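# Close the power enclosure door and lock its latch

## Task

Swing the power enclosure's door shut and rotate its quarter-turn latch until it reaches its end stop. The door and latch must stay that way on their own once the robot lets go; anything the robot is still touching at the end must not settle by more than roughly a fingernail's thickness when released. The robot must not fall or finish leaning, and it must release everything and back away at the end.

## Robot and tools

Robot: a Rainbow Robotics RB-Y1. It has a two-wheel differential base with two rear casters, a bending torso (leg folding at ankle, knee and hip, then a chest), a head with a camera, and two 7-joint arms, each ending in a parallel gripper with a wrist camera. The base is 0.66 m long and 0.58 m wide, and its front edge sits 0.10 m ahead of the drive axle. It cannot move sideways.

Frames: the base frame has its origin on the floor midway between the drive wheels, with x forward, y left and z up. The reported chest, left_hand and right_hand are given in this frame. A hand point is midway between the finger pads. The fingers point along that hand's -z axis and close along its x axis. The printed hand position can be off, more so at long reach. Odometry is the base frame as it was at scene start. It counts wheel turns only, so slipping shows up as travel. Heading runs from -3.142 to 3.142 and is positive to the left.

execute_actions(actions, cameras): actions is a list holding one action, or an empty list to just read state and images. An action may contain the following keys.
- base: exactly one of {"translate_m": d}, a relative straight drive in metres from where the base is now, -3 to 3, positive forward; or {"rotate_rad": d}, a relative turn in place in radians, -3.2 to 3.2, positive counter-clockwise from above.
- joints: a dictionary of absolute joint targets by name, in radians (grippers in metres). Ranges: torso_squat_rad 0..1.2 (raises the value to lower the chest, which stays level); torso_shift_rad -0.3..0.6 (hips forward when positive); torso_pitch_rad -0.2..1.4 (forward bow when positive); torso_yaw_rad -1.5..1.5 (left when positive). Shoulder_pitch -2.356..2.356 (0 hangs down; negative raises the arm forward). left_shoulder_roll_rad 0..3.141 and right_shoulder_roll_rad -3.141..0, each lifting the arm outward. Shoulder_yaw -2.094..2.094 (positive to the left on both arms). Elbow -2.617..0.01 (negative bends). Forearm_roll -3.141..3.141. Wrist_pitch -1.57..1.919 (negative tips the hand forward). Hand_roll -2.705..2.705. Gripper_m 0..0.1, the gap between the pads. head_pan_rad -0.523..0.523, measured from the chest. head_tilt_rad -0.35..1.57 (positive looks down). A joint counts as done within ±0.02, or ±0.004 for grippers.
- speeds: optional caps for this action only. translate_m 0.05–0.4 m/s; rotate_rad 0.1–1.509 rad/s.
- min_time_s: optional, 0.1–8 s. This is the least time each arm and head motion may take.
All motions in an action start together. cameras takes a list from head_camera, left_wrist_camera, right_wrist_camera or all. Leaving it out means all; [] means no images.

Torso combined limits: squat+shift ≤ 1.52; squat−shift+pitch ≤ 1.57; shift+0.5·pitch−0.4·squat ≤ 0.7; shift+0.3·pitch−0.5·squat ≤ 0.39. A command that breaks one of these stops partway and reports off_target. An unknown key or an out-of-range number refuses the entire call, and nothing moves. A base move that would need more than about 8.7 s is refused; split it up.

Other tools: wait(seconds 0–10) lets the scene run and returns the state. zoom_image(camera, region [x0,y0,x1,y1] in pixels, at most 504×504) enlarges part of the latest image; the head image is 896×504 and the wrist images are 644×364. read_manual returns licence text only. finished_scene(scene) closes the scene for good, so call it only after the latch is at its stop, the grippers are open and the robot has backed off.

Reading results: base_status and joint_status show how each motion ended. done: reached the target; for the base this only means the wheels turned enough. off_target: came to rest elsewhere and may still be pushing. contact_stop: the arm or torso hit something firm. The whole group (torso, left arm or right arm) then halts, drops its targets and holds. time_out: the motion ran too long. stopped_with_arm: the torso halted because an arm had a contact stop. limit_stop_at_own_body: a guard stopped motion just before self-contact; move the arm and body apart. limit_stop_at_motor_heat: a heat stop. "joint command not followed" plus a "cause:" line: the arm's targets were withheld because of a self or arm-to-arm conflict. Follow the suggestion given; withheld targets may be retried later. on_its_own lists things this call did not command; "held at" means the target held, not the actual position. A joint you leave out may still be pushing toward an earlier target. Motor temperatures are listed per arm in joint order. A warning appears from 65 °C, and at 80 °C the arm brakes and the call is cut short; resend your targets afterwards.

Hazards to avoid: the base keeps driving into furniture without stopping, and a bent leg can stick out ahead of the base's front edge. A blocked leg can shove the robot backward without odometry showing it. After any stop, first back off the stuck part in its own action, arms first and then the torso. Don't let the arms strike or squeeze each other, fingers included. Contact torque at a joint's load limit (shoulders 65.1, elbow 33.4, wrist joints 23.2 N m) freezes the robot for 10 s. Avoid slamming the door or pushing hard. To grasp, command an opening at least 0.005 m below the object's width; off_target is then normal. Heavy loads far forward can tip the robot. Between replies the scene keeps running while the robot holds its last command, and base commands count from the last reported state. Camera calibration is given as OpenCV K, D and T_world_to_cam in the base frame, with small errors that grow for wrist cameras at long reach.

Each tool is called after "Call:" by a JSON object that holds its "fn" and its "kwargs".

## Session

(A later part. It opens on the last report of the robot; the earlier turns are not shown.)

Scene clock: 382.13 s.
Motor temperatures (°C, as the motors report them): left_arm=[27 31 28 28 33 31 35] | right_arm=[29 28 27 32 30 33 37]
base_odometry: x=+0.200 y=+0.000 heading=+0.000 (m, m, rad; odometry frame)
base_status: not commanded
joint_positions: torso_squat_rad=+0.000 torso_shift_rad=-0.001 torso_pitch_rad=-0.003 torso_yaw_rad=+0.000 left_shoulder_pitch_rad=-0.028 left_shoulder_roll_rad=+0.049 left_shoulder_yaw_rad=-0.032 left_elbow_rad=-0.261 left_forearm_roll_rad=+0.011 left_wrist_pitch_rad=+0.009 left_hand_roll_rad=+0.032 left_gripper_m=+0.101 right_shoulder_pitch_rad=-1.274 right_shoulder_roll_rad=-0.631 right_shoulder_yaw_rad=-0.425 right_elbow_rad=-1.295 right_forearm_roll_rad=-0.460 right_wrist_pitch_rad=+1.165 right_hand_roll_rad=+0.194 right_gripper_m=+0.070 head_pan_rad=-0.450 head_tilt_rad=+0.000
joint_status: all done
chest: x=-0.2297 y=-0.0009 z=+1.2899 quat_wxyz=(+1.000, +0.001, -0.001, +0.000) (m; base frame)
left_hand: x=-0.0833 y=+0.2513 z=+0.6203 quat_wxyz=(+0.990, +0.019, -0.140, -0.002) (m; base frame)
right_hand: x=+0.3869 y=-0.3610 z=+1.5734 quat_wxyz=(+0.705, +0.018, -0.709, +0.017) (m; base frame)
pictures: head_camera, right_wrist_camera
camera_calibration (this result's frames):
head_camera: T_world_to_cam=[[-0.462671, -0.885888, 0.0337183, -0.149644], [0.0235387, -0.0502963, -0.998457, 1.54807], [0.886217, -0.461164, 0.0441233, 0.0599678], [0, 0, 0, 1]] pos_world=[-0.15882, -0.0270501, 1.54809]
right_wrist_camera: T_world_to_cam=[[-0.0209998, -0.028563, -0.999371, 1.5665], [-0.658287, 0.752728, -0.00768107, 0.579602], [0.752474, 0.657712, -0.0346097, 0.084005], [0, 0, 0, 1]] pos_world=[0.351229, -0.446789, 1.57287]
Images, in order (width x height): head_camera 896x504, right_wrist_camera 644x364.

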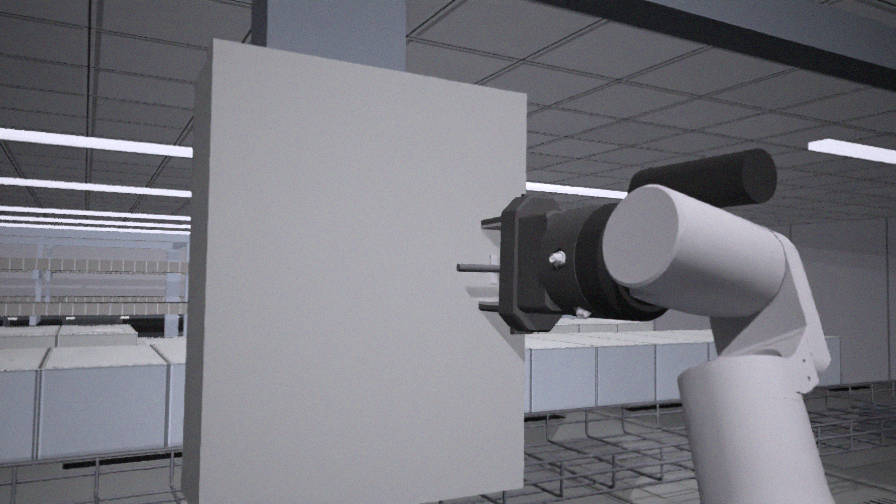

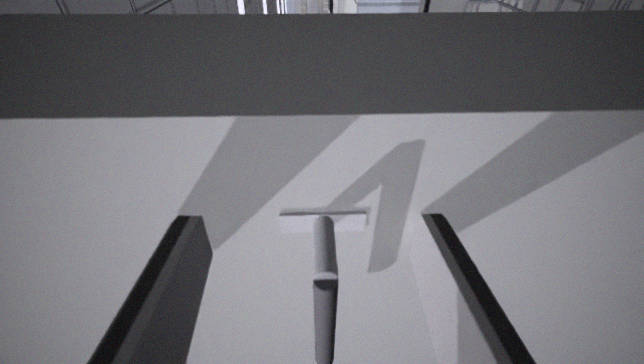

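Call:
{"fn": "execute_actions", "kwargs": {"actions": [{"joints": {"right_shoulder_pitch_rad": -1.2423, "right_shoulder_roll_rad": -0.6268, "right_shoulder_yaw_rad": -0.4337, "right_elbow_rad": -1.3797, "right_forearm_roll_rad": -0.46, "right_wrist_pitch_rad": 1.218, "right_hand_roll_rad": 0.17, "right_gripper_m": 0.045}, "min_time_s": 0.8}], "cameras": ["head_camera", "right_wrist_camera"]}}

Scene clock: 389.10 s.
Motor temperatures (°C, as the motors report them): left_arm=[27 31 28 28 33 31 35] | right_arm=[29 28 27 32 30 33 37]
base_odometry: x=+0.200 y=+0.000 heading=+0.001 (m, m, rad; odometry frame)
base_status: not commanded
joint_positions: torso_squat_rad=+0.000 torso_shift_rad=+0.000 torso_pitch_rad=-0.001 torso_yaw_rad=+0.000 left_shoulder_pitch_rad=-0.028 left_shoulder_roll_rad=+0.049 left_shoulder_yaw_rad=-0.032 left_elbow_rad=-0.261 left_forearm_roll_rad=+0.011 left_wrist_pitch_rad=+0.009 left_hand_roll_rad=+0.032 left_gripper_m=+0.101 right_shoulder_pitch_rad=-1.243 right_shoulder_roll_rad=-0.627 right_shoulder_yaw_rad=-0.433 right_elbow_rad=-1.380 right_forearm_roll_rad=-0.460 right_wrist_pitch_rad=+1.218 right_hand_roll_rad=+0.170 right_gripper_m=+0.045 head_pan_rad=-0.450 head_tilt_rad=+0.000
joint_status: all done
chest: x=-0.2283 y=-0.0009 z=+1.2899 quat_wxyz=(+1.000, +0.001, +0.000, +0.000) (m; base frame)
left_hand: x=-0.0834 y=+0.2514 z=+0.6200 quat_wxyz=(+0.990, +0.019, -0.139, -0.002) (m; base frame)
right_hand: x=+0.3760 y=-0.3589 z=+1.5709 quat_wxyz=(+0.707, +0.018, -0.707, +0.018) (m; base frame)
pictures: head_camera, right_wrist_camera
camera_calibration (this result's frames):
head_camera: T_world_to_cam=[[-0.462204, -0.886095, 0.0346831, -0.150104], [0.0214814, -0.050288, -0.998504, 1.54763], [0.886514, -0.460767, 0.0422778, 0.061119], [0, 0, 0, 1]] pos_world=[-0.156807, -0.0270173, 1.54794]
right_wrist_camera: T_world_to_cam=[[-0.0252369, -0.0296542, -0.999242, 1.56481], [-0.659107, 0.752028, -0.00567131, 0.567652], [0.751626, 0.658464, -0.0385241, 0.0975042], [0, 0, 0, 1]] pos_world=[0.340348, -0.44469, 1.5706]
Images, in order (width x height): head_camera 896x504, right_wrist_camera 644x364.

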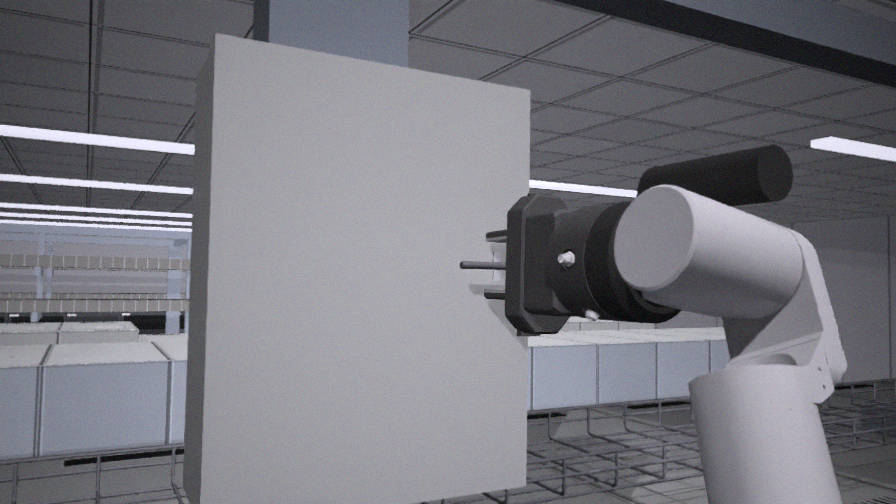

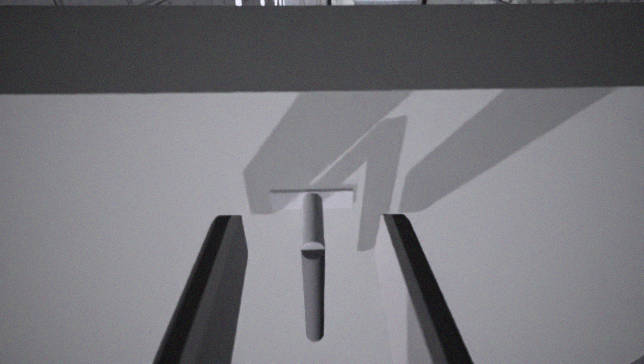

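Call:
{"fn": "execute_actions", "kwargs": {"actions": [{"joints": {"right_gripper_m": 0.001}}], "cameras": ["head_camera", "right_wrist_camera"]}}

Scene clock: 400.20 s.
Motor temperatures (°C, as the motors report them): left_arm=[27 31 28 28 33 31 35] | right_arm=[29 28 27 32 30 33 37]
base_odometry: x=+0.200 y=+0.000 heading=+0.001 (m, m, rad; odometry frame)
base_status: not commanded
joint_positions: torso_squat_rad=+0.000 torso_shift_rad=+0.000 torso_pitch_rad=-0.001 torso_yaw_rad=+0.000 left_shoulder_pitch_rad=-0.028 left_shoulder_roll_rad=+0.049 left_shoulder_yaw_rad=-0.032 left_elbow_rad=-0.261 left_forearm_roll_rad=+0.011 left_wrist_pitch_rad=+0.009 left_hand_roll_rad=+0.032 left_gripper_m=+0.101 right_shoulder_pitch_rad=-1.242 right_shoulder_roll_rad=-0.627 right_shoulder_yaw_rad=-0.433 right_elbow_rad=-1.380 right_forearm_roll_rad=-0.460 right_wrist_pitch_rad=+1.218 right_hand_roll_rad=+0.170 right_gripper_m=+0.006 head_pan_rad=-0.450 head_tilt_rad=+0.000
joint_status: right_gripper_m off_target (ended at +0.006, target +0.001)
chest: x=-0.2283 y=-0.0009 z=+1.2899 quat_wxyz=(+1.000, +0.001, +0.000, +0.000) (m; base frame)
left_hand: x=-0.0834 y=+0.2514 z=+0.6200 quat_wxyz=(+0.990, +0.019, -0.139, -0.002) (m; base frame)
right_hand: x=+0.3760 y=-0.3589 z=+1.5708 quat_wxyz=(+0.707, +0.018, -0.707, +0.018) (m; base frame)
pictures: head_camera, right_wrist_camera
camera_calibration (this result's frames):
head_camera: T_world_to_cam=[[-0.462203, -0.886096, 0.0346833, -0.150104], [0.0214764, -0.0502857, -0.998504, 1.54763], [0.886514, -0.460767, 0.0422723, 0.0611245], [0, 0, 0, 1]] pos_world=[-0.156804, -0.0270187, 1.54794]
right_wrist_camera: T_world_to_cam=[[-0.0254707, -0.0296486, -0.999236, 1.56477], [-0.6591, 0.752035, -0.00551324, 0.56743], [0.751624, 0.658456, -0.0386963, 0.0977457], [0, 0, 0, 1]] pos_world=[0.340381, -0.444695, 1.57049]
Images, in order (width x height): head_camera 896x504, right_wrist_camera 644x364.

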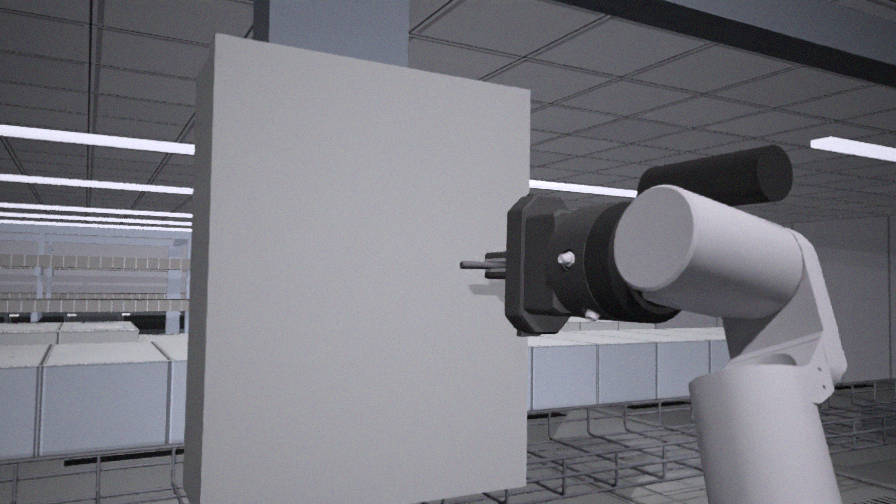

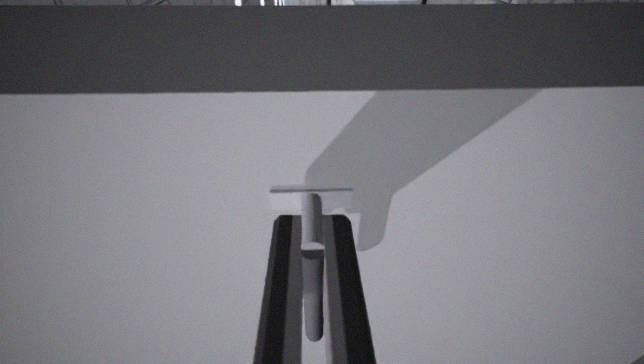

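Call:
{"fn": "execute_actions", "kwargs": {"actions": [{"joints": {"right_shoulder_pitch_rad": -1.2326, "right_shoulder_roll_rad": -0.624, "right_shoulder_yaw_rad": -0.4367, "right_elbow_rad": -1.3839, "right_forearm_roll_rad": -0.4628, "right_wrist_pitch_rad": 1.2133, "right_hand_roll_rad": 0.473}, "min_time_s": 1.0}], "cameras": ["head_camera", "right_wrist_camera"]}}

Scene clock: 417.03 s.
Motor temperatures (°C, as the motors report them): left_arm=[27 31 28 28 33 31 35] | right_arm=[29 28 27 33 30 33 37]
base_odometry: x=+0.200 y=+0.000 heading=+0.001 (m, m, rad; odometry frame)
base_status: not commanded
joint_positions: torso_squat_rad=+0.000 torso_shift_rad=+0.000 torso_pitch_rad=-0.001 torso_yaw_rad=+0.000 left_shoulder_pitch_rad=-0.028 left_shoulder_roll_rad=+0.049 left_shoulder_yaw_rad=-0.032 left_elbow_rad=-0.261 left_forearm_roll_rad=+0.011 left_wrist_pitch_rad=+0.009 left_hand_roll_rad=+0.032 left_gripper_m=+0.101 right_shoulder_pitch_rad=-1.235 right_shoulder_roll_rad=-0.625 right_shoulder_yaw_rad=-0.437 right_elbow_rad=-1.385 right_forearm_roll_rad=-0.463 right_wrist_pitch_rad=+1.213 right_hand_roll_rad=+0.473 right_gripper_m=+0.009 head_pan_rad=-0.450 head_tilt_rad=+0.000
joint_status: all done
chest: x=-0.2284 y=-0.0009 z=+1.2899 quat_wxyz=(+1.000, +0.001, +0.000, +0.000) (m; base frame)
left_hand: x=-0.0833 y=+0.2514 z=+0.6200 quat_wxyz=(+0.990, +0.019, -0.139, -0.002) (m; base frame)
right_hand: x=+0.3758 y=-0.3598 z=+1.5695 quat_wxyz=(+0.695, -0.088, -0.703, +0.123) (m; base frame)
pictures: head_camera, right_wrist_camera
camera_calibration (this result's frames):
head_camera: T_world_to_cam=[[-0.462185, -0.886107, 0.0346232, -0.150062], [0.0216648, -0.0503149, -0.998498, 1.54767], [0.886519, -0.460741, 0.0424521, 0.0609889], [0, 0, 0, 1]] pos_world=[-0.156954, -0.0269998, 1.54795]
right_wrist_camera: T_world_to_cam=[[-0.00664104, -0.322741, -0.946464, 1.36811], [-0.65618, 0.715616, -0.239418, 0.920913], [0.754575, 0.619461, -0.216528, 0.362409], [0, 0, 0, 1]] pos_world=[0.339905, -0.441973, 1.59382]
Images, in order (width x height): head_camera 896x504, right_wrist_camera 644x364.

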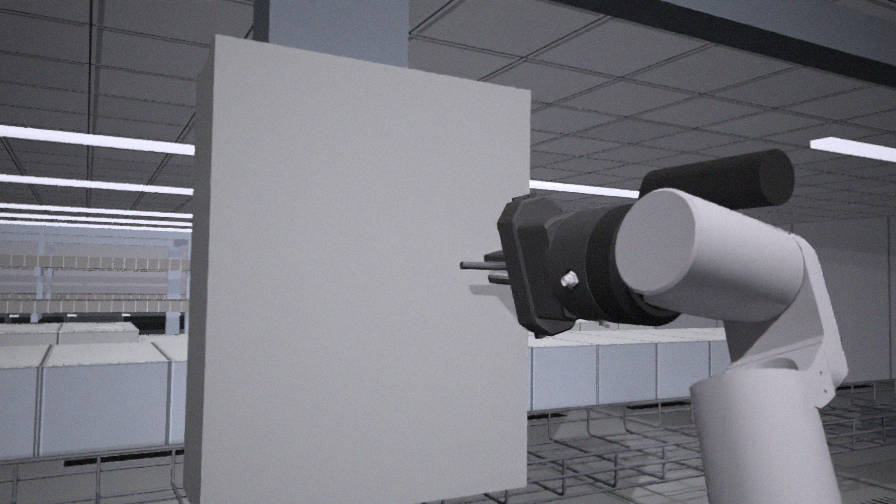

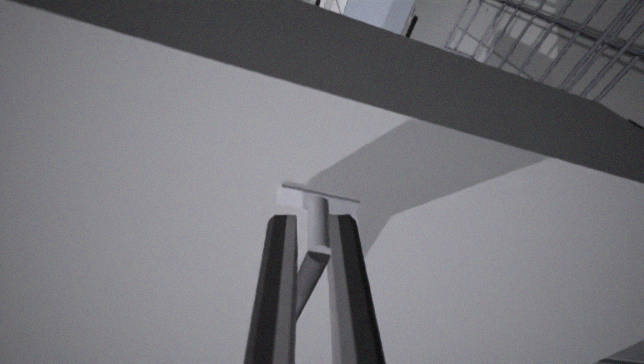

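Call:
{"fn": "execute_actions", "kwargs": {"actions": [{"joints": {"right_shoulder_pitch_rad": -1.2543, "right_shoulder_roll_rad": -0.6321, "right_shoulder_yaw_rad": -0.4305, "right_elbow_rad": -1.3635, "right_forearm_roll_rad": -0.4596, "right_wrist_pitch_rad": 1.215, "right_hand_roll_rad": -0.129, "right_gripper_m": 0.001}, "min_time_s": 1.5}], "cameras": ["head_camera", "right_wrist_camera"]}}

Scene clock: 436.43 s.
Motor temperatures (°C, as the motors report them): left_arm=[27 31 28 28 33 31 35] | right_arm=[29 28 27 32 30 33 37]
base_odometry: x=+0.200 y=+0.000 heading=+0.001 (m, m, rad; odometry frame)
base_status: not commanded
joint_positions: torso_squat_rad=+0.000 torso_shift_rad=+0.000 torso_pitch_rad=-0.001 torso_yaw_rad=+0.000 left_shoulder_pitch_rad=-0.028 left_shoulder_roll_rad=+0.049 left_shoulder_yaw_rad=-0.032 left_elbow_rad=-0.261 left_forearm_roll_rad=+0.011 left_wrist_pitch_rad=+0.009 left_hand_roll_rad=+0.032 left_gripper_m=+0.101 right_shoulder_pitch_rad=-1.251 right_shoulder_roll_rad=-0.632 right_shoulder_yaw_rad=-0.431 right_elbow_rad=-1.363 right_forearm_roll_rad=-0.459 right_wrist_pitch_rad=+1.216 right_hand_roll_rad=-0.129 right_gripper_m=+0.009 head_pan_rad=-0.450 head_tilt_rad=+0.000
joint_status: right_gripper_m off_target (ended at +0.009, target +0.001); the others done
chest: x=-0.2285 y=-0.0011 z=+1.2899 quat_wxyz=(+1.000, +0.001, +0.000, +0.000) (m; base frame)
left_hand: x=-0.0834 y=+0.2514 z=+0.6201 quat_wxyz=(+0.990, +0.020, -0.139, -0.002) (m; base frame)
right_hand: x=+0.3772 y=-0.3609 z=+1.5715 quat_wxyz=(+0.703, +0.123, -0.695, -0.090) (m; base frame)
pictures: head_camera, right_wrist_camera
camera_calibration (this result's frames):
head_camera: T_world_to_cam=[[-0.462411, -0.886005, 0.0342094, -0.14984], [0.0216591, -0.0498578, -0.998521, 1.54769], [0.886401, -0.460987, 0.0422449, 0.061188], [0, 0, 0, 1]] pos_world=[-0.157046, -0.0273878, 1.54794]
right_wrist_camera: T_world_to_cam=[[-0.0439945, 0.268143, -0.962374, 1.62205], [-0.654879, 0.719733, 0.230474, 0.185599], [0.754452, 0.640378, 0.143937, -0.196399], [0, 0, 0, 1]] pos_world=[0.34108, -0.442754, 1.54652]
Images, in order (width x height): head_camera 896x504, right_wrist_camera 644x364.

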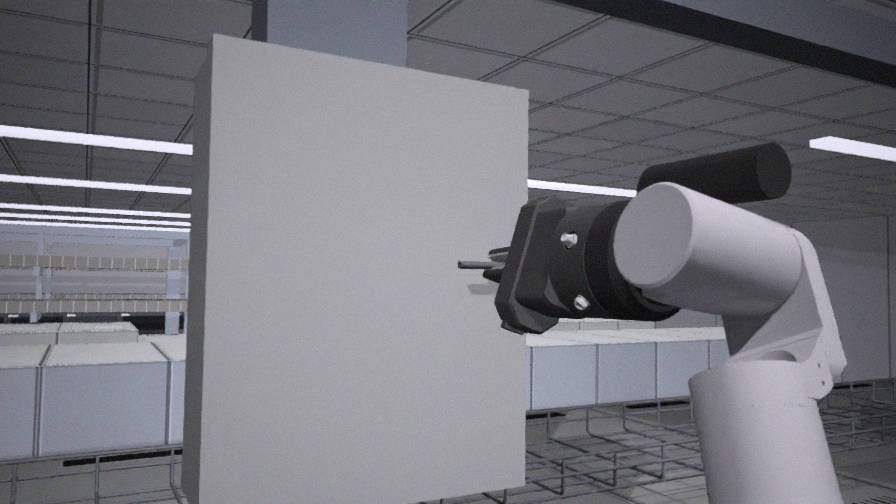

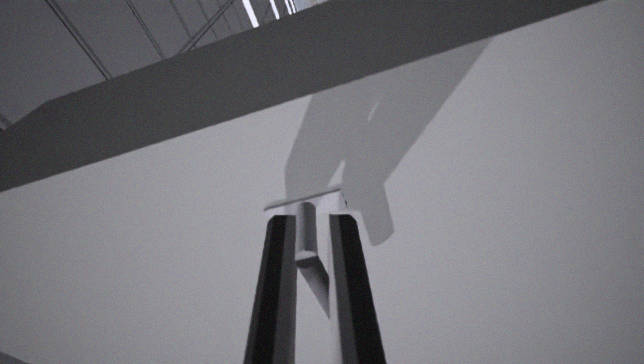

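Call:
{"fn": "zoom_image", "kwargs": {"camera": "head_camera", "region": [440, 225, 540, 305]}}

Call:
{"fn": "zoom_image", "kwargs": {"camera": "right_wrist_camera", "region": [230, 160, 430, 364]}}

Region (440, 225, 540, 305) of head_camera's 896x504 image, scaled by 5.040, with more detail than that image has; it fills the top 403 rows of this view, and the rest is white.

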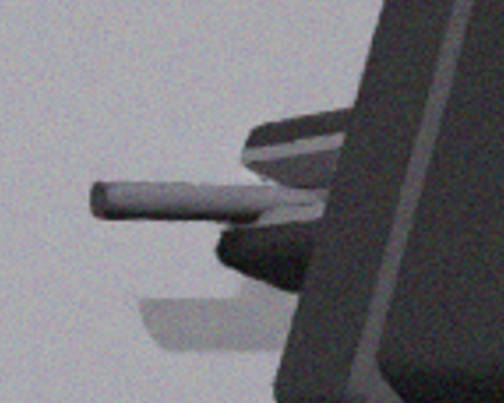

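Region (230, 160, 430, 364) of right_wrist_camera's 644x364 image, scaled by 2.471, with more detail than that image has; it fills the left 494 columns of this view, and the rest is white.

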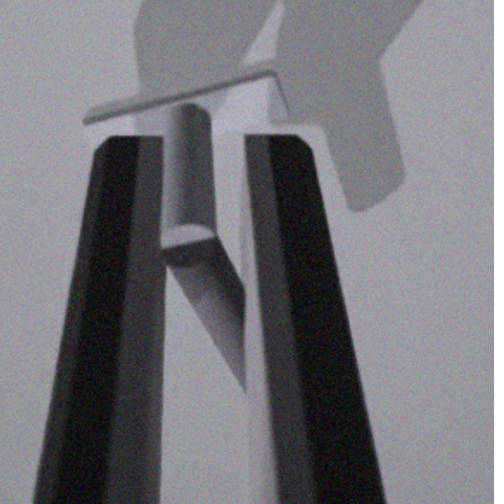

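Call:
{"fn": "execute_actions", "kwargs": {"actions": [{"joints": {"right_shoulder_pitch_rad": -1.2415, "right_shoulder_roll_rad": -0.6544, "right_shoulder_yaw_rad": -0.4405, "right_elbow_rad": -1.335, "right_forearm_roll_rad": -0.49, "right_wrist_pitch_rad": 1.1904, "right_hand_roll_rad": 1.09, "right_gripper_m": 0.07}, "min_time_s": 1.6}], "cameras": ["head_camera", "right_wrist_camera"]}}

Scene clock: 498.37 s.
Motor temperatures (°C, as the motors report them): left_arm=[27 31 28 28 33 31 35] | right_arm=[32 28 27 33 30 37 37]
base_odometry: x=+0.200 y=+0.000 heading=+0.001 (m, m, rad; odometry frame)
base_status: not commanded
joint_positions: torso_squat_rad=+0.000 torso_shift_rad=+0.000 torso_pitch_rad=-0.001 torso_yaw_rad=+0.000 left_shoulder_pitch_rad=-0.028 left_shoulder_roll_rad=+0.049 left_shoulder_yaw_rad=-0.032 left_elbow_rad=-0.261 left_forearm_roll_rad=+0.011 left_wrist_pitch_rad=+0.009 left_hand_roll_rad=+0.032 left_gripper_m=+0.101 right_shoulder_pitch_rad=-1.242 right_shoulder_roll_rad=-0.654 right_shoulder_yaw_rad=-0.440 right_elbow_rad=-1.335 right_forearm_roll_rad=-0.490 right_wrist_pitch_rad=+1.190 right_hand_roll_rad=+1.090 right_gripper_m=+0.070 head_pan_rad=-0.450 head_tilt_rad=+0.000
joint_status: all done
chest: x=-0.2282 y=-0.0010 z=+1.2899 quat_wxyz=(+1.000, +0.001, +0.000, +0.000) (m; base frame)
left_hand: x=-0.0834 y=+0.2514 z=+0.6200 quat_wxyz=(+0.990, +0.019, -0.139, -0.002) (m; base frame)
right_hand: x=+0.3791 y=-0.3727 z=+1.5699 quat_wxyz=(+0.630, -0.291, -0.646, +0.320) (m; base frame)
pictures: head_camera, right_wrist_camera
camera_calibration (this result's frames):
head_camera: T_world_to_cam=[[-0.462175, -0.886113, 0.0346084, -0.150061], [0.021379, -0.0501491, -0.998513, 1.54761], [0.886531, -0.460747, 0.0421219, 0.0612267], [0, 0, 0, 1]] pos_world=[-0.15672, -0.0271494, 1.54793]
right_wrist_camera: T_world_to_cam=[[0.0115593, -0.796565, -0.604443, 0.643903], [-0.641079, 0.458, -0.615836, 1.4216], [0.767388, 0.394614, -0.505367, 0.732774], [0, 0, 0, 1]] pos_world=[0.341595, -0.427347, 1.635]
Images, in order (width x height): head_camera 896x504, right_wrist_camera 644x364.

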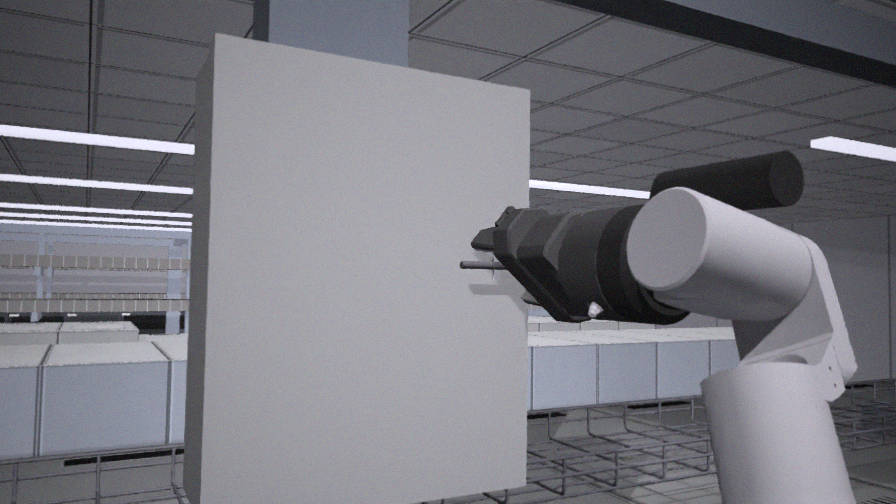

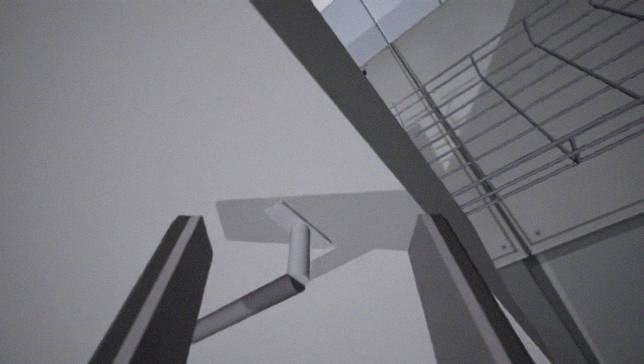

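Call:
{"fn": "execute_actions", "kwargs": {"actions": [{"joints": {"right_hand_roll_rad": 1.5}, "min_time_s": 1.2}], "cameras": ["head_camera", "right_wrist_camera"]}}

Scene clock: 504.17 s.
Motor temperatures (°C, as the motors report them): left_arm=[27 31 28 28 33 31 35] | right_arm=[31 28 27 33 30 36 37]
base_odometry: x=+0.200 y=+0.000 heading=+0.001 (m, m, rad; odometry frame)
base_status: not commanded
joint_positions: torso_squat_rad=+0.000 torso_shift_rad=+0.000 torso_pitch_rad=-0.001 torso_yaw_rad=+0.000 left_shoulder_pitch_rad=-0.028 left_shoulder_roll_rad=+0.049 left_shoulder_yaw_rad=-0.032 left_elbow_rad=-0.261 left_forearm_roll_rad=+0.011 left_wrist_pitch_rad=+0.009 left_hand_roll_rad=+0.032 left_gripper_m=+0.101 right_shoulder_pitch_rad=-1.244 right_shoulder_roll_rad=-0.656 right_shoulder_yaw_rad=-0.441 right_elbow_rad=-1.337 right_forearm_roll_rad=-0.490 right_wrist_pitch_rad=+1.189 right_hand_roll_rad=+1.500 right_gripper_m=+0.070 head_pan_rad=-0.450 head_tilt_rad=+0.000
joint_status: all done
chest: x=-0.2285 y=-0.0008 z=+1.2899 quat_wxyz=(+1.000, +0.000, -0.001, +0.000) (m; base frame)
left_hand: x=-0.0833 y=+0.2514 z=+0.6200 quat_wxyz=(+0.990, +0.019, -0.139, -0.002) (m; base frame)
right_hand: x=+0.3777 y=-0.3727 z=+1.5729 quat_wxyz=(+0.550, -0.418, -0.574, +0.440) (m; base frame)
pictures: head_camera, right_wrist_camera
camera_calibration (this result's frames):
head_camera: T_world_to_cam=[[-0.462193, -0.886104, 0.0345969, -0.15007], [0.0219007, -0.0504083, -0.998489, 1.54772], [0.886509, -0.460737, 0.0427047, 0.0607839], [0, 0, 0, 1]] pos_world=[-0.157143, -0.0269548, 1.54797]
right_wrist_camera: T_world_to_cam=[[0.0196528, -0.971413, -0.236583, -0.00110037], [-0.622603, 0.173257, -0.763117, 1.54113], [0.782291, 0.162295, -0.6014, 0.794271], [0, 0, 0, 1]] pos_world=[0.338184, -0.396987, 1.65348]
Images, in order (width x height): head_camera 896x504, right_wrist_camera 644x364.

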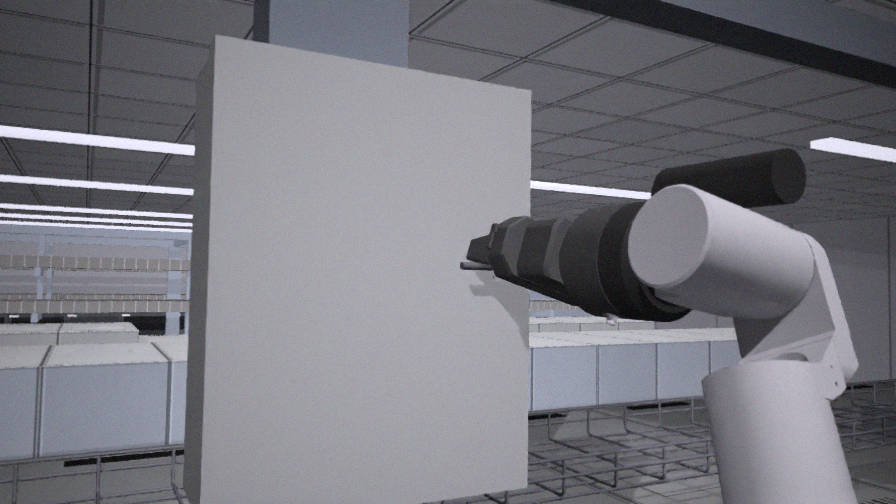

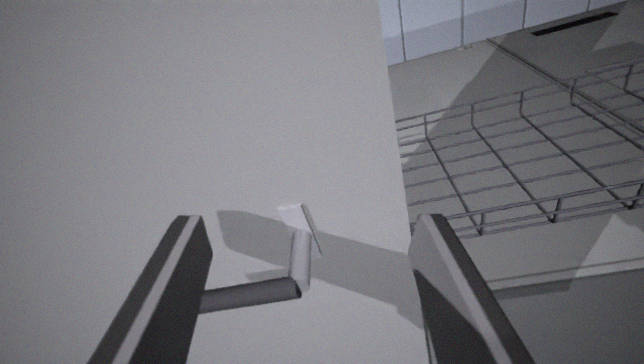

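Call:
{"fn": "execute_actions", "kwargs": {"actions": [{"joints": {"right_hand_roll_rad": 1.7}, "min_time_s": 1.0}], "cameras": ["head_camera", "right_wrist_camera"]}}

Scene clock: 508.17 s.
Motor temperatures (°C, as the motors report them): left_arm=[27 31 28 28 33 31 35] | right_arm=[31 28 27 33 30 36 37]
base_odometry: x=+0.200 y=+0.000 heading=+0.001 (m, m, rad; odometry frame)
base_status: not commanded
joint_positions: torso_squat_rad=+0.000 torso_shift_rad=+0.000 torso_pitch_rad=-0.002 torso_yaw_rad=+0.000 left_shoulder_pitch_rad=-0.028 left_shoulder_roll_rad=+0.049 left_shoulder_yaw_rad=-0.032 left_elbow_rad=-0.261 left_forearm_roll_rad=+0.011 left_wrist_pitch_rad=+0.009 left_hand_roll_rad=+0.032 left_gripper_m=+0.101 right_shoulder_pitch_rad=-1.247 right_shoulder_roll_rad=-0.657 right_shoulder_yaw_rad=-0.441 right_elbow_rad=-1.338 right_forearm_roll_rad=-0.491 right_wrist_pitch_rad=+1.188 right_hand_roll_rad=+1.700 right_gripper_m=+0.070 head_pan_rad=-0.450 head_tilt_rad=+0.000
joint_status: all done
chest: x=-0.2289 y=-0.0006 z=+1.2899 quat_wxyz=(+1.000, +0.000, -0.001, +0.000) (m; base frame)
left_hand: x=-0.0833 y=+0.2513 z=+0.6200 quat_wxyz=(+0.990, +0.019, -0.140, -0.002) (m; base frame)
right_hand: x=+0.3760 y=-0.3721 z=+1.5764 quat_wxyz=(+0.501, -0.475, -0.531, +0.491) (m; base frame)
pictures: head_camera, right_wrist_camera
camera_calibration (this result's frames):
head_camera: T_world_to_cam=[[-0.462183, -0.886106, 0.0346881, -0.150126], [0.0226676, -0.050909, -0.998446, 1.54786], [0.886495, -0.460679, 0.0436152, 0.060121], [0, 0, 0, 1]] pos_world=[-0.157769, -0.0265311, 1.54804]
right_wrist_camera: T_world_to_cam=[[0.0197915, -0.999074, -0.0381986, -0.322668], [-0.609975, 0.0182059, -0.792211, 1.52606], [0.792173, 0.0389792, -0.60905, 0.760003], [0, 0, 0, 1]] pos_world=[0.335193, -0.379777, 1.65952]
Images, in order (width x height): head_camera 896x504, right_wrist_camera 644x364.

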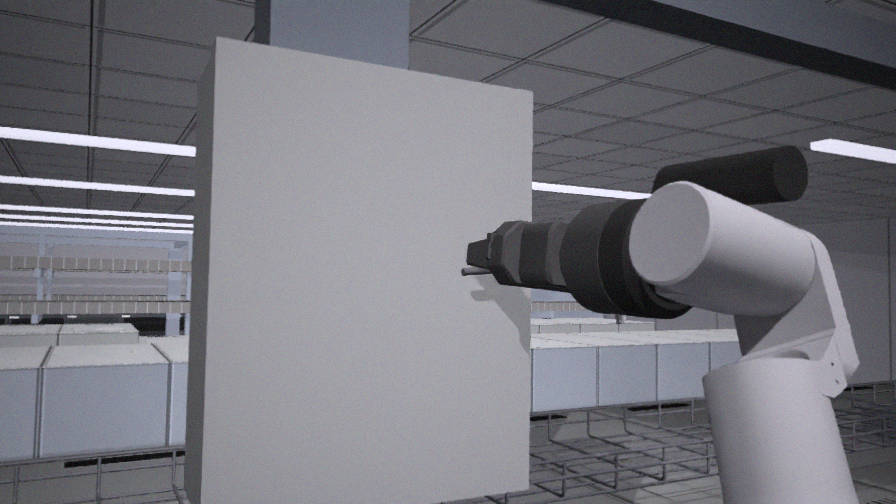

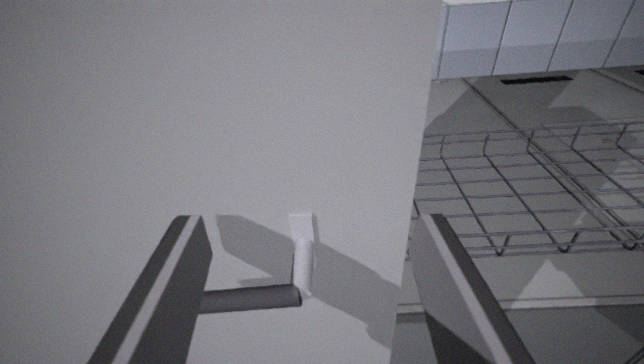

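Call:
{"fn": "execute_actions", "kwargs": {"actions": [{"joints": {"right_hand_roll_rad": 1.95}, "min_time_s": 1.0}], "cameras": ["head_camera", "right_wrist_camera"]}}

Scene clock: 511.80 s.
Motor temperatures (°C, as the motors report them): left_arm=[27 31 28 28 33 31 35] | right_arm=[30 28 27 33 30 37 37]
base_odometry: x=+0.200 y=+0.000 heading=+0.001 (m, m, rad; odometry frame)
base_status: not commanded
joint_positions: torso_squat_rad=+0.000 torso_shift_rad=-0.001 torso_pitch_rad=-0.003 torso_yaw_rad=+0.001 left_shoulder_pitch_rad=-0.028 left_shoulder_roll_rad=+0.049 left_shoulder_yaw_rad=-0.032 left_elbow_rad=-0.261 left_forearm_roll_rad=+0.011 left_wrist_pitch_rad=+0.009 left_hand_roll_rad=+0.032 left_gripper_m=+0.101 right_shoulder_pitch_rad=-1.251 right_shoulder_roll_rad=-0.657 right_shoulder_yaw_rad=-0.441 right_elbow_rad=-1.340 right_forearm_roll_rad=-0.491 right_wrist_pitch_rad=+1.187 right_hand_roll_rad=+1.949 right_gripper_m=+0.070 head_pan_rad=-0.450 head_tilt_rad=+0.000
joint_status: all done
chest: x=-0.2295 y=-0.0001 z=+1.2899 quat_wxyz=(+1.000, +0.000, -0.001, +0.000) (m; base frame)
left_hand: x=-0.0832 y=+0.2513 z=+0.6199 quat_wxyz=(+0.990, +0.019, -0.140, -0.002) (m; base frame)
right_hand: x=+0.3743 y=-0.3702 z=+1.5804 quat_wxyz=(+0.433, -0.539, -0.470, +0.548) (m; base frame)
pictures: head_camera, right_wrist_camera
camera_calibration (this result's frames):
head_camera: T_world_to_cam=[[-0.462048, -0.886167, 0.0349218, -0.150242], [0.0236212, -0.0516602, -0.998385, 1.54803], [0.88654, -0.460477, 0.0448018, 0.0592822], [0, 0, 0, 1]] pos_world=[-0.158542, -0.0258699, 1.54813]
right_wrist_camera: T_world_to_cam=[[0.0152698, -0.977329, 0.211173, -0.704969], [-0.594708, -0.178657, -0.783839, 1.43635], [0.803797, -0.113618, -0.583954, 0.663253], [0, 0, 0, 1]] pos_world=[0.331854, -0.357015, 1.66205]
Images, in order (width x height): head_camera 896x504, right_wrist_camera 644x364.

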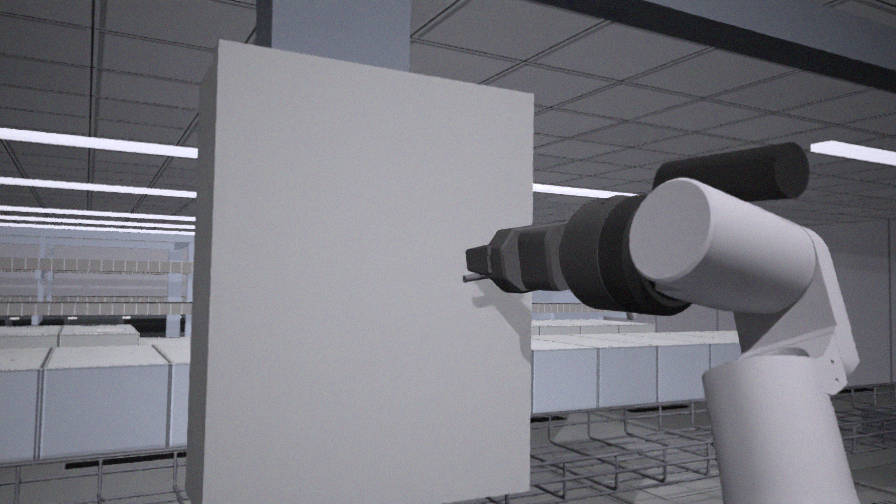

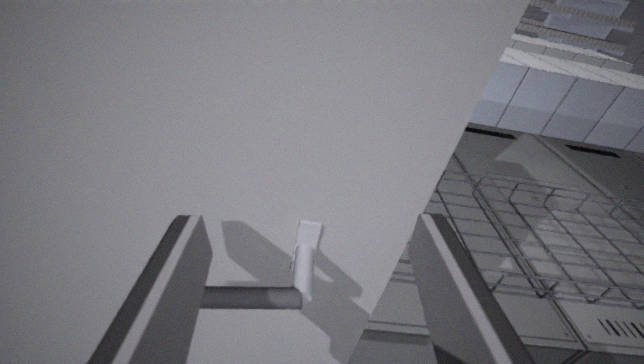

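Call:
{"fn": "execute_actions", "kwargs": {"actions": [{"joints": {"right_hand_roll_rad": 1.2}, "min_time_s": 1.0}], "cameras": ["head_camera", "right_wrist_camera"]}}

Scene clock: 518.57 s.
Motor temperatures (°C, as the motors report them): left_arm=[27 31 28 28 33 31 35] | right_arm=[30 28 27 34 31 39 37]
base_odometry: x=+0.200 y=+0.000 heading=+0.001 (m, m, rad; odometry frame)
base_status: not commanded
joint_positions: torso_squat_rad=+0.000 torso_shift_rad=+0.000 torso_pitch_rad=-0.001 torso_yaw_rad=+0.001 left_shoulder_pitch_rad=-0.028 left_shoulder_roll_rad=+0.049 left_shoulder_yaw_rad=-0.032 left_elbow_rad=-0.261 left_forearm_roll_rad=+0.011 left_wrist_pitch_rad=+0.009 left_hand_roll_rad=+0.032 left_gripper_m=+0.101 right_shoulder_pitch_rad=-1.242 right_shoulder_roll_rad=-0.655 right_shoulder_yaw_rad=-0.441 right_elbow_rad=-1.335 right_forearm_roll_rad=-0.490 right_wrist_pitch_rad=+1.190 right_hand_roll_rad=+1.200 right_gripper_m=+0.070 head_pan_rad=-0.450 head_tilt_rad=+0.000
joint_status: all done
chest: x=-0.2283 y=-0.0008 z=+1.2899 quat_wxyz=(+1.000, +0.001, +0.000, +0.000) (m; base frame)
left_hand: x=-0.0834 y=+0.2514 z=+0.6199 quat_wxyz=(+0.990, +0.019, -0.139, -0.002) (m; base frame)
right_hand: x=+0.3788 y=-0.3728 z=+1.5704 quat_wxyz=(+0.611, -0.326, -0.629, +0.353) (m; base frame)
pictures: head_camera, right_wrist_camera
camera_calibration (this result's frames):
head_camera: T_world_to_cam=[[-0.462098, -0.886149, 0.0347148, -0.150106], [0.0215937, -0.0503764, -0.998497, 1.54765], [0.886566, -0.460654, 0.0424141, 0.0610466], [0, 0, 0, 1]] pos_world=[-0.156905, -0.0269297, 1.54795]
right_wrist_camera: T_world_to_cam=[[0.0144394, -0.857873, -0.513659, 0.477603], [-0.636897, 0.388127, -0.666123, 1.47308], [0.770814, 0.336766, -0.540772, 0.766099], [0, 0, 0, 1]] pos_world=[0.340787, -0.420018, 1.64087]
Images, in order (width x height): head_camera 896x504, right_wrist_camera 644x364.

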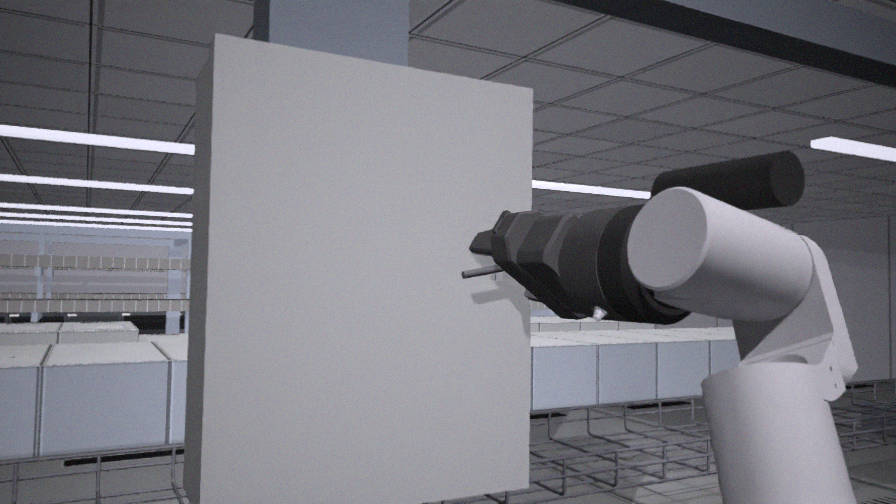

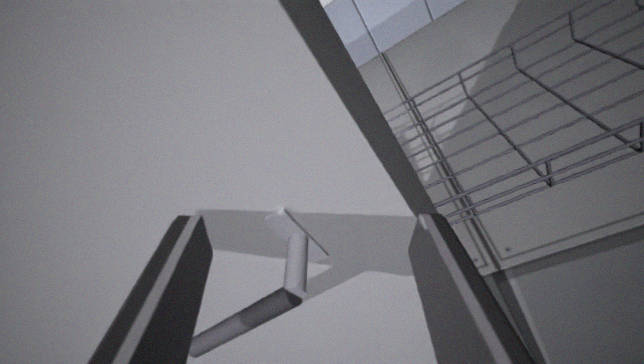

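Call:
{"fn": "execute_actions", "kwargs": {"actions": [{"joints": {"right_shoulder_pitch_rad": -1.2679, "right_shoulder_roll_rad": -0.6384, "right_shoulder_yaw_rad": -0.4267, "right_elbow_rad": -1.2972, "right_forearm_roll_rad": -0.4601, "right_wrist_pitch_rad": 1.1665, "right_hand_roll_rad": 1.45}, "min_time_s": 1.2}], "cameras": ["head_camera", "right_wrist_camera"]}}

Scene clock: 611.57 s.
Motor temperatures (°C, as the motors report them): left_arm=[27 31 28 28 33 31 35] | right_arm=[29 28 27 33 30 33 37]
base_odometry: x=+0.200 y=+0.000 heading=+0.001 (m, m, rad; odometry frame)
base_status: not commanded
joint_positions: torso_squat_rad=+0.000 torso_shift_rad=-0.001 torso_pitch_rad=-0.002 torso_yaw_rad=+0.000 left_shoulder_pitch_rad=-0.028 left_shoulder_roll_rad=+0.049 left_shoulder_yaw_rad=-0.032 left_elbow_rad=-0.261 left_forearm_roll_rad=+0.011 left_wrist_pitch_rad=+0.009 left_hand_roll_rad=+0.032 left_gripper_m=+0.101 right_shoulder_pitch_rad=-1.267 right_shoulder_roll_rad=-0.640 right_shoulder_yaw_rad=-0.428 right_elbow_rad=-1.298 right_forearm_roll_rad=-0.460 right_wrist_pitch_rad=+1.167 right_hand_roll_rad=+1.450 right_gripper_m=+0.070 head_pan_rad=-0.450 head_tilt_rad=+0.000
joint_status: all done
chest: x=-0.2291 y=-0.0009 z=+1.2899 quat_wxyz=(+1.000, +0.001, -0.001, +0.000) (m; base frame)
left_hand: x=-0.0834 y=+0.2514 z=+0.6202 quat_wxyz=(+0.990, +0.019, -0.140, -0.002) (m; base frame)
right_hand: x=+0.3859 y=-0.3676 z=+1.5723 quat_wxyz=(+0.563, -0.405, -0.581, +0.426) (m; base frame)
pictures: head_camera, right_wrist_camera
camera_calibration (this result's frames):
head_camera: T_world_to_cam=[[-0.462583, -0.885922, 0.0340384, -0.149807], [0.0226634, -0.0501968, -0.998482, 1.54789], [0.886286, -0.46111, 0.0432982, 0.0604955], [0, 0, 0, 1]] pos_world=[-0.157995, -0.0271236, 1.54802]
right_wrist_camera: T_world_to_cam=[[0.0099882, -0.95933, -0.282112, 0.0833024], [-0.626937, 0.213781, -0.749165, 1.53954], [0.779006, 0.184349, -0.599304, 0.792714], [0, 0, 0, 1]] pos_world=[0.346831, -0.395345, 1.65194]
Images, in order (width x height): head_camera 896x504, right_wrist_camera 644x364.

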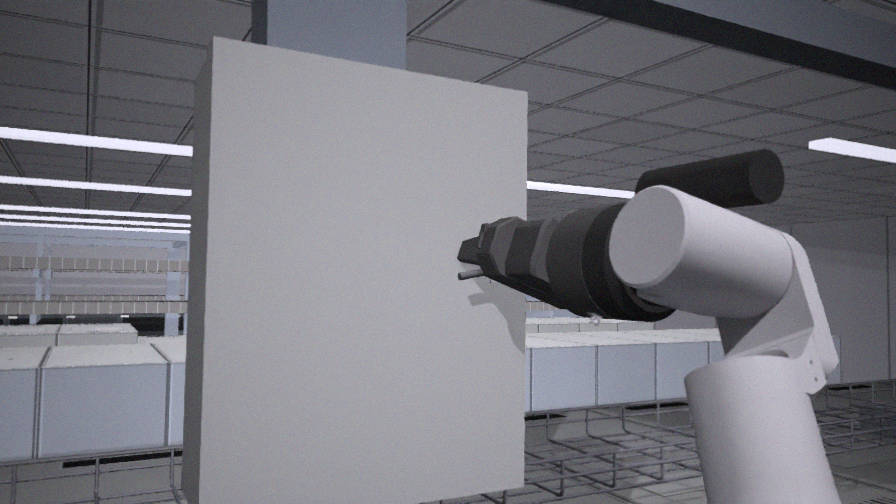

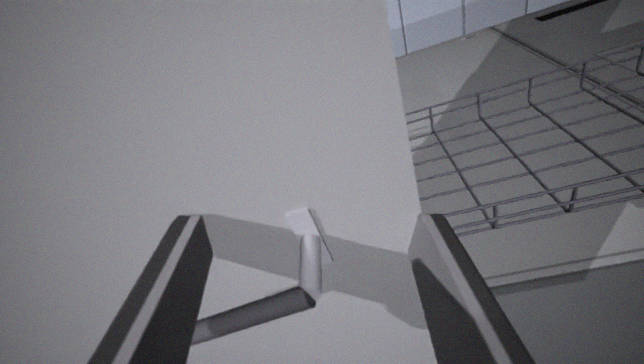

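Call:
{"fn": "execute_actions", "kwargs": {"actions": [{"joints": {"right_shoulder_pitch_rad": -1.2461, "right_shoulder_roll_rad": -0.6289, "right_shoulder_yaw_rad": -0.4332, "right_elbow_rad": -1.2937, "right_forearm_roll_rad": -0.4673, "right_wrist_pitch_rad": 1.1415, "right_hand_roll_rad": 1.9}, "min_time_s": 1.5}], "cameras": ["head_camera", "right_wrist_camera"]}}

Scene clock: 617.90 s.
Motor temperatures (°C, as the motors report them): left_arm=[27 31 28 28 33 31 35] | right_arm=[29 28 27 33 30 33 37]
base_odometry: x=+0.200 y=+0.000 heading=+0.001 (m, m, rad; odometry frame)
base_status: not commanded
joint_positions: torso_squat_rad=+0.000 torso_shift_rad=-0.001 torso_pitch_rad=-0.004 torso_yaw_rad=+0.000 left_shoulder_pitch_rad=-0.028 left_shoulder_roll_rad=+0.049 left_shoulder_yaw_rad=-0.032 left_elbow_rad=-0.261 left_forearm_roll_rad=+0.011 left_wrist_pitch_rad=+0.009 left_hand_roll_rad=+0.032 left_gripper_m=+0.101 right_shoulder_pitch_rad=-1.253 right_shoulder_roll_rad=-0.633 right_shoulder_yaw_rad=-0.434 right_elbow_rad=-1.298 right_forearm_roll_rad=-0.468 right_wrist_pitch_rad=+1.140 right_hand_roll_rad=+1.900 right_gripper_m=+0.070 head_pan_rad=-0.450 head_tilt_rad=+0.000
joint_status: all done
chest: x=-0.2302 y=-0.0006 z=+1.2899 quat_wxyz=(+1.000, +0.000, -0.002, +0.000) (m; base frame)
left_hand: x=-0.0832 y=+0.2513 z=+0.6202 quat_wxyz=(+0.990, +0.019, -0.141, -0.002) (m; base frame)
right_hand: x=+0.3872 y=-0.3678 z=+1.5702 quat_wxyz=(+0.453, -0.525, -0.483, +0.534) (m; base frame)
pictures: head_camera, right_wrist_camera
camera_calibration (this result's frames):
head_camera: T_world_to_cam=[[-0.462587, -0.885929, 0.0338125, -0.149667], [0.0244976, -0.0508966, -0.998403, 1.54825], [0.886235, -0.46102, 0.0452472, 0.0590758], [0, 0, 0, 1]] pos_world=[-0.159517, -0.0265581, 1.54817]
right_wrist_camera: T_world_to_cam=[[0.00990004, -0.988452, 0.151212, -0.608531], [-0.60109, -0.126731, -0.789069, 1.46626], [0.79912, -0.08308, -0.595403, 0.67818], [0, 0, 0, 1]] pos_world=[0.345429, -0.35934, 1.65279]
Images, in order (width x height): head_camera 896x504, right_wrist_camera 644x364.

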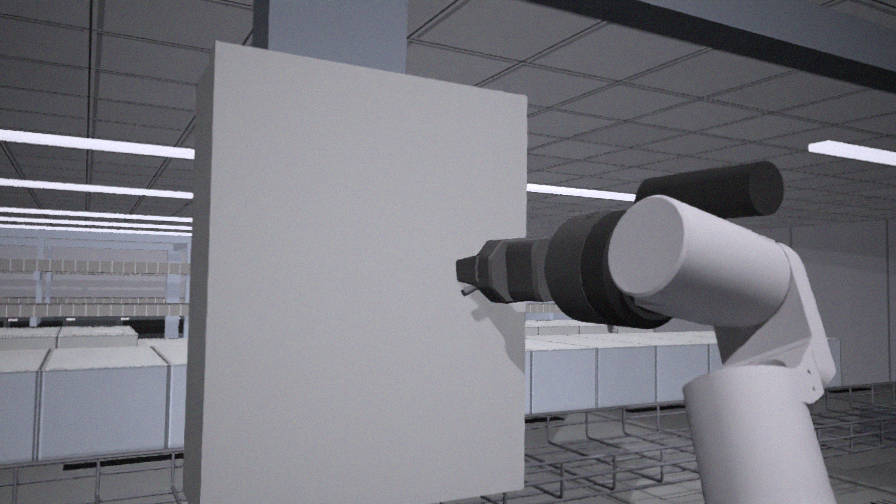

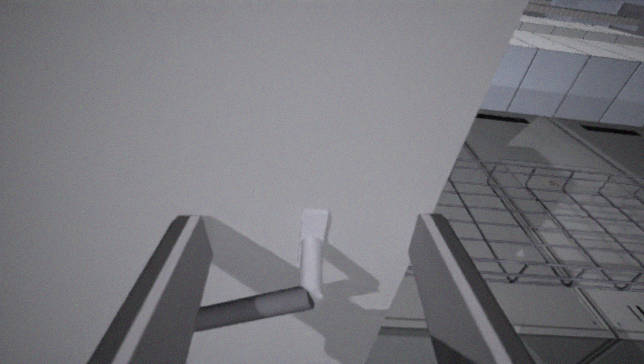

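The lever is turning now with the door held shut. Continuing the roll.

Call:
{"fn": "execute_actions", "kwargs": {"actions": [{"joints": {"right_shoulder_pitch_rad": -1.2445, "right_shoulder_roll_rad": -0.6365, "right_shoulder_yaw_rad": -0.435, "right_elbow_rad": -1.2856, "right_forearm_roll_rad": -0.476, "right_wrist_pitch_rad": 1.138, "right_hand_roll_rad": 2.3}, "min_time_s": 1.2}], "cameras": ["head_camera", "right_wrist_camera"]}}

Scene clock: 624.83 s.
Motor temperatures (°C, as the motors report them): left_arm=[27 31 28 28 33 31 35] | right_arm=[29 28 27 33 30 34 37]
base_odometry: x=+0.200 y=+0.000 heading=+0.001 (m, m, rad; odometry frame)
base_status: not commanded
joint_positions: torso_squat_rad=+0.000 torso_shift_rad=-0.002 torso_pitch_rad=-0.004 torso_yaw_rad=+0.000 left_shoulder_pitch_rad=-0.028 left_shoulder_roll_rad=+0.049 left_shoulder_yaw_rad=-0.032 left_elbow_rad=-0.261 left_forearm_roll_rad=+0.011 left_wrist_pitch_rad=+0.009 left_hand_roll_rad=+0.032 left_gripper_m=+0.101 right_shoulder_pitch_rad=-1.250 right_shoulder_roll_rad=-0.638 right_shoulder_yaw_rad=-0.436 right_elbow_rad=-1.290 right_forearm_roll_rad=-0.477 right_wrist_pitch_rad=+1.137 right_hand_roll_rad=+2.300 right_gripper_m=+0.070 head_pan_rad=-0.450 head_tilt_rad=+0.000
joint_status: all done
chest: x=-0.2305 y=-0.0002 z=+1.2899 quat_wxyz=(+1.000, +0.000, -0.002, +0.000) (m; base frame)
left_hand: x=-0.0833 y=+0.2513 z=+0.6202 quat_wxyz=(+0.990, +0.019, -0.141, -0.002) (m; base frame)
right_hand: x=+0.3876 y=-0.3694 z=+1.5689 quat_wxyz=(+0.339, -0.609, -0.371, +0.614) (m; base frame)
pictures: head_camera, right_wrist_camera
camera_calibration (this result's frames):
head_camera: T_world_to_cam=[[-0.462521, -0.885954, 0.0340447, -0.149789], [0.0248428, -0.0513341, -0.998372, 1.54831], [0.88626, -0.460923, 0.0457527, 0.0588328], [0, 0, 0, 1]] pos_world=[-0.159886, -0.0261075, 1.5482]
right_wrist_camera: T_world_to_cam=[[0.000751136, -0.854929, 0.518744, -1.13372], [-0.591936, -0.41848, -0.68883, 1.19664], [0.805985, -0.306546, -0.506378, 0.452088], [0, 0, 0, 1]] pos_world=[0.34481, -0.329892, 1.64132]
Images, in order (width x height): head_camera 896x504, right_wrist_camera 644x364.

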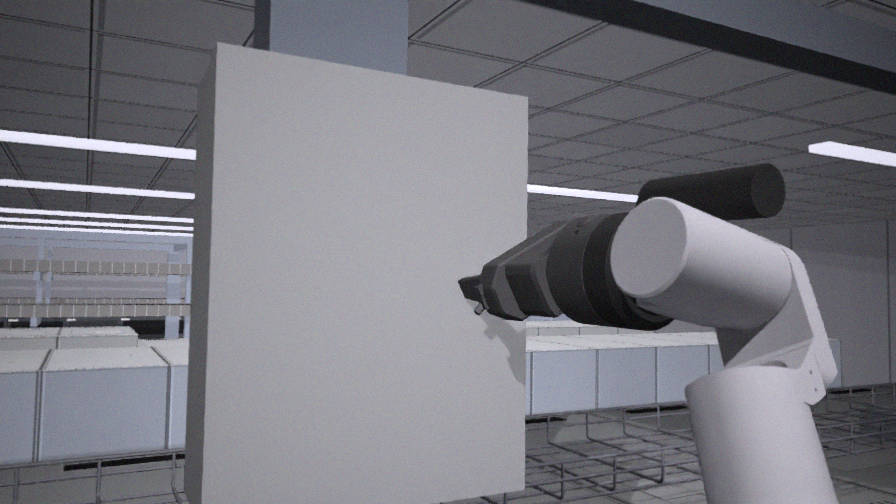

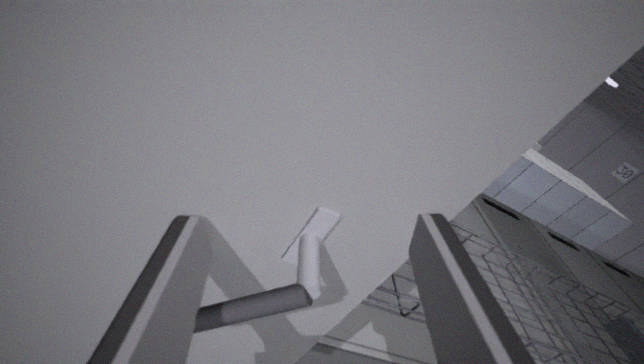

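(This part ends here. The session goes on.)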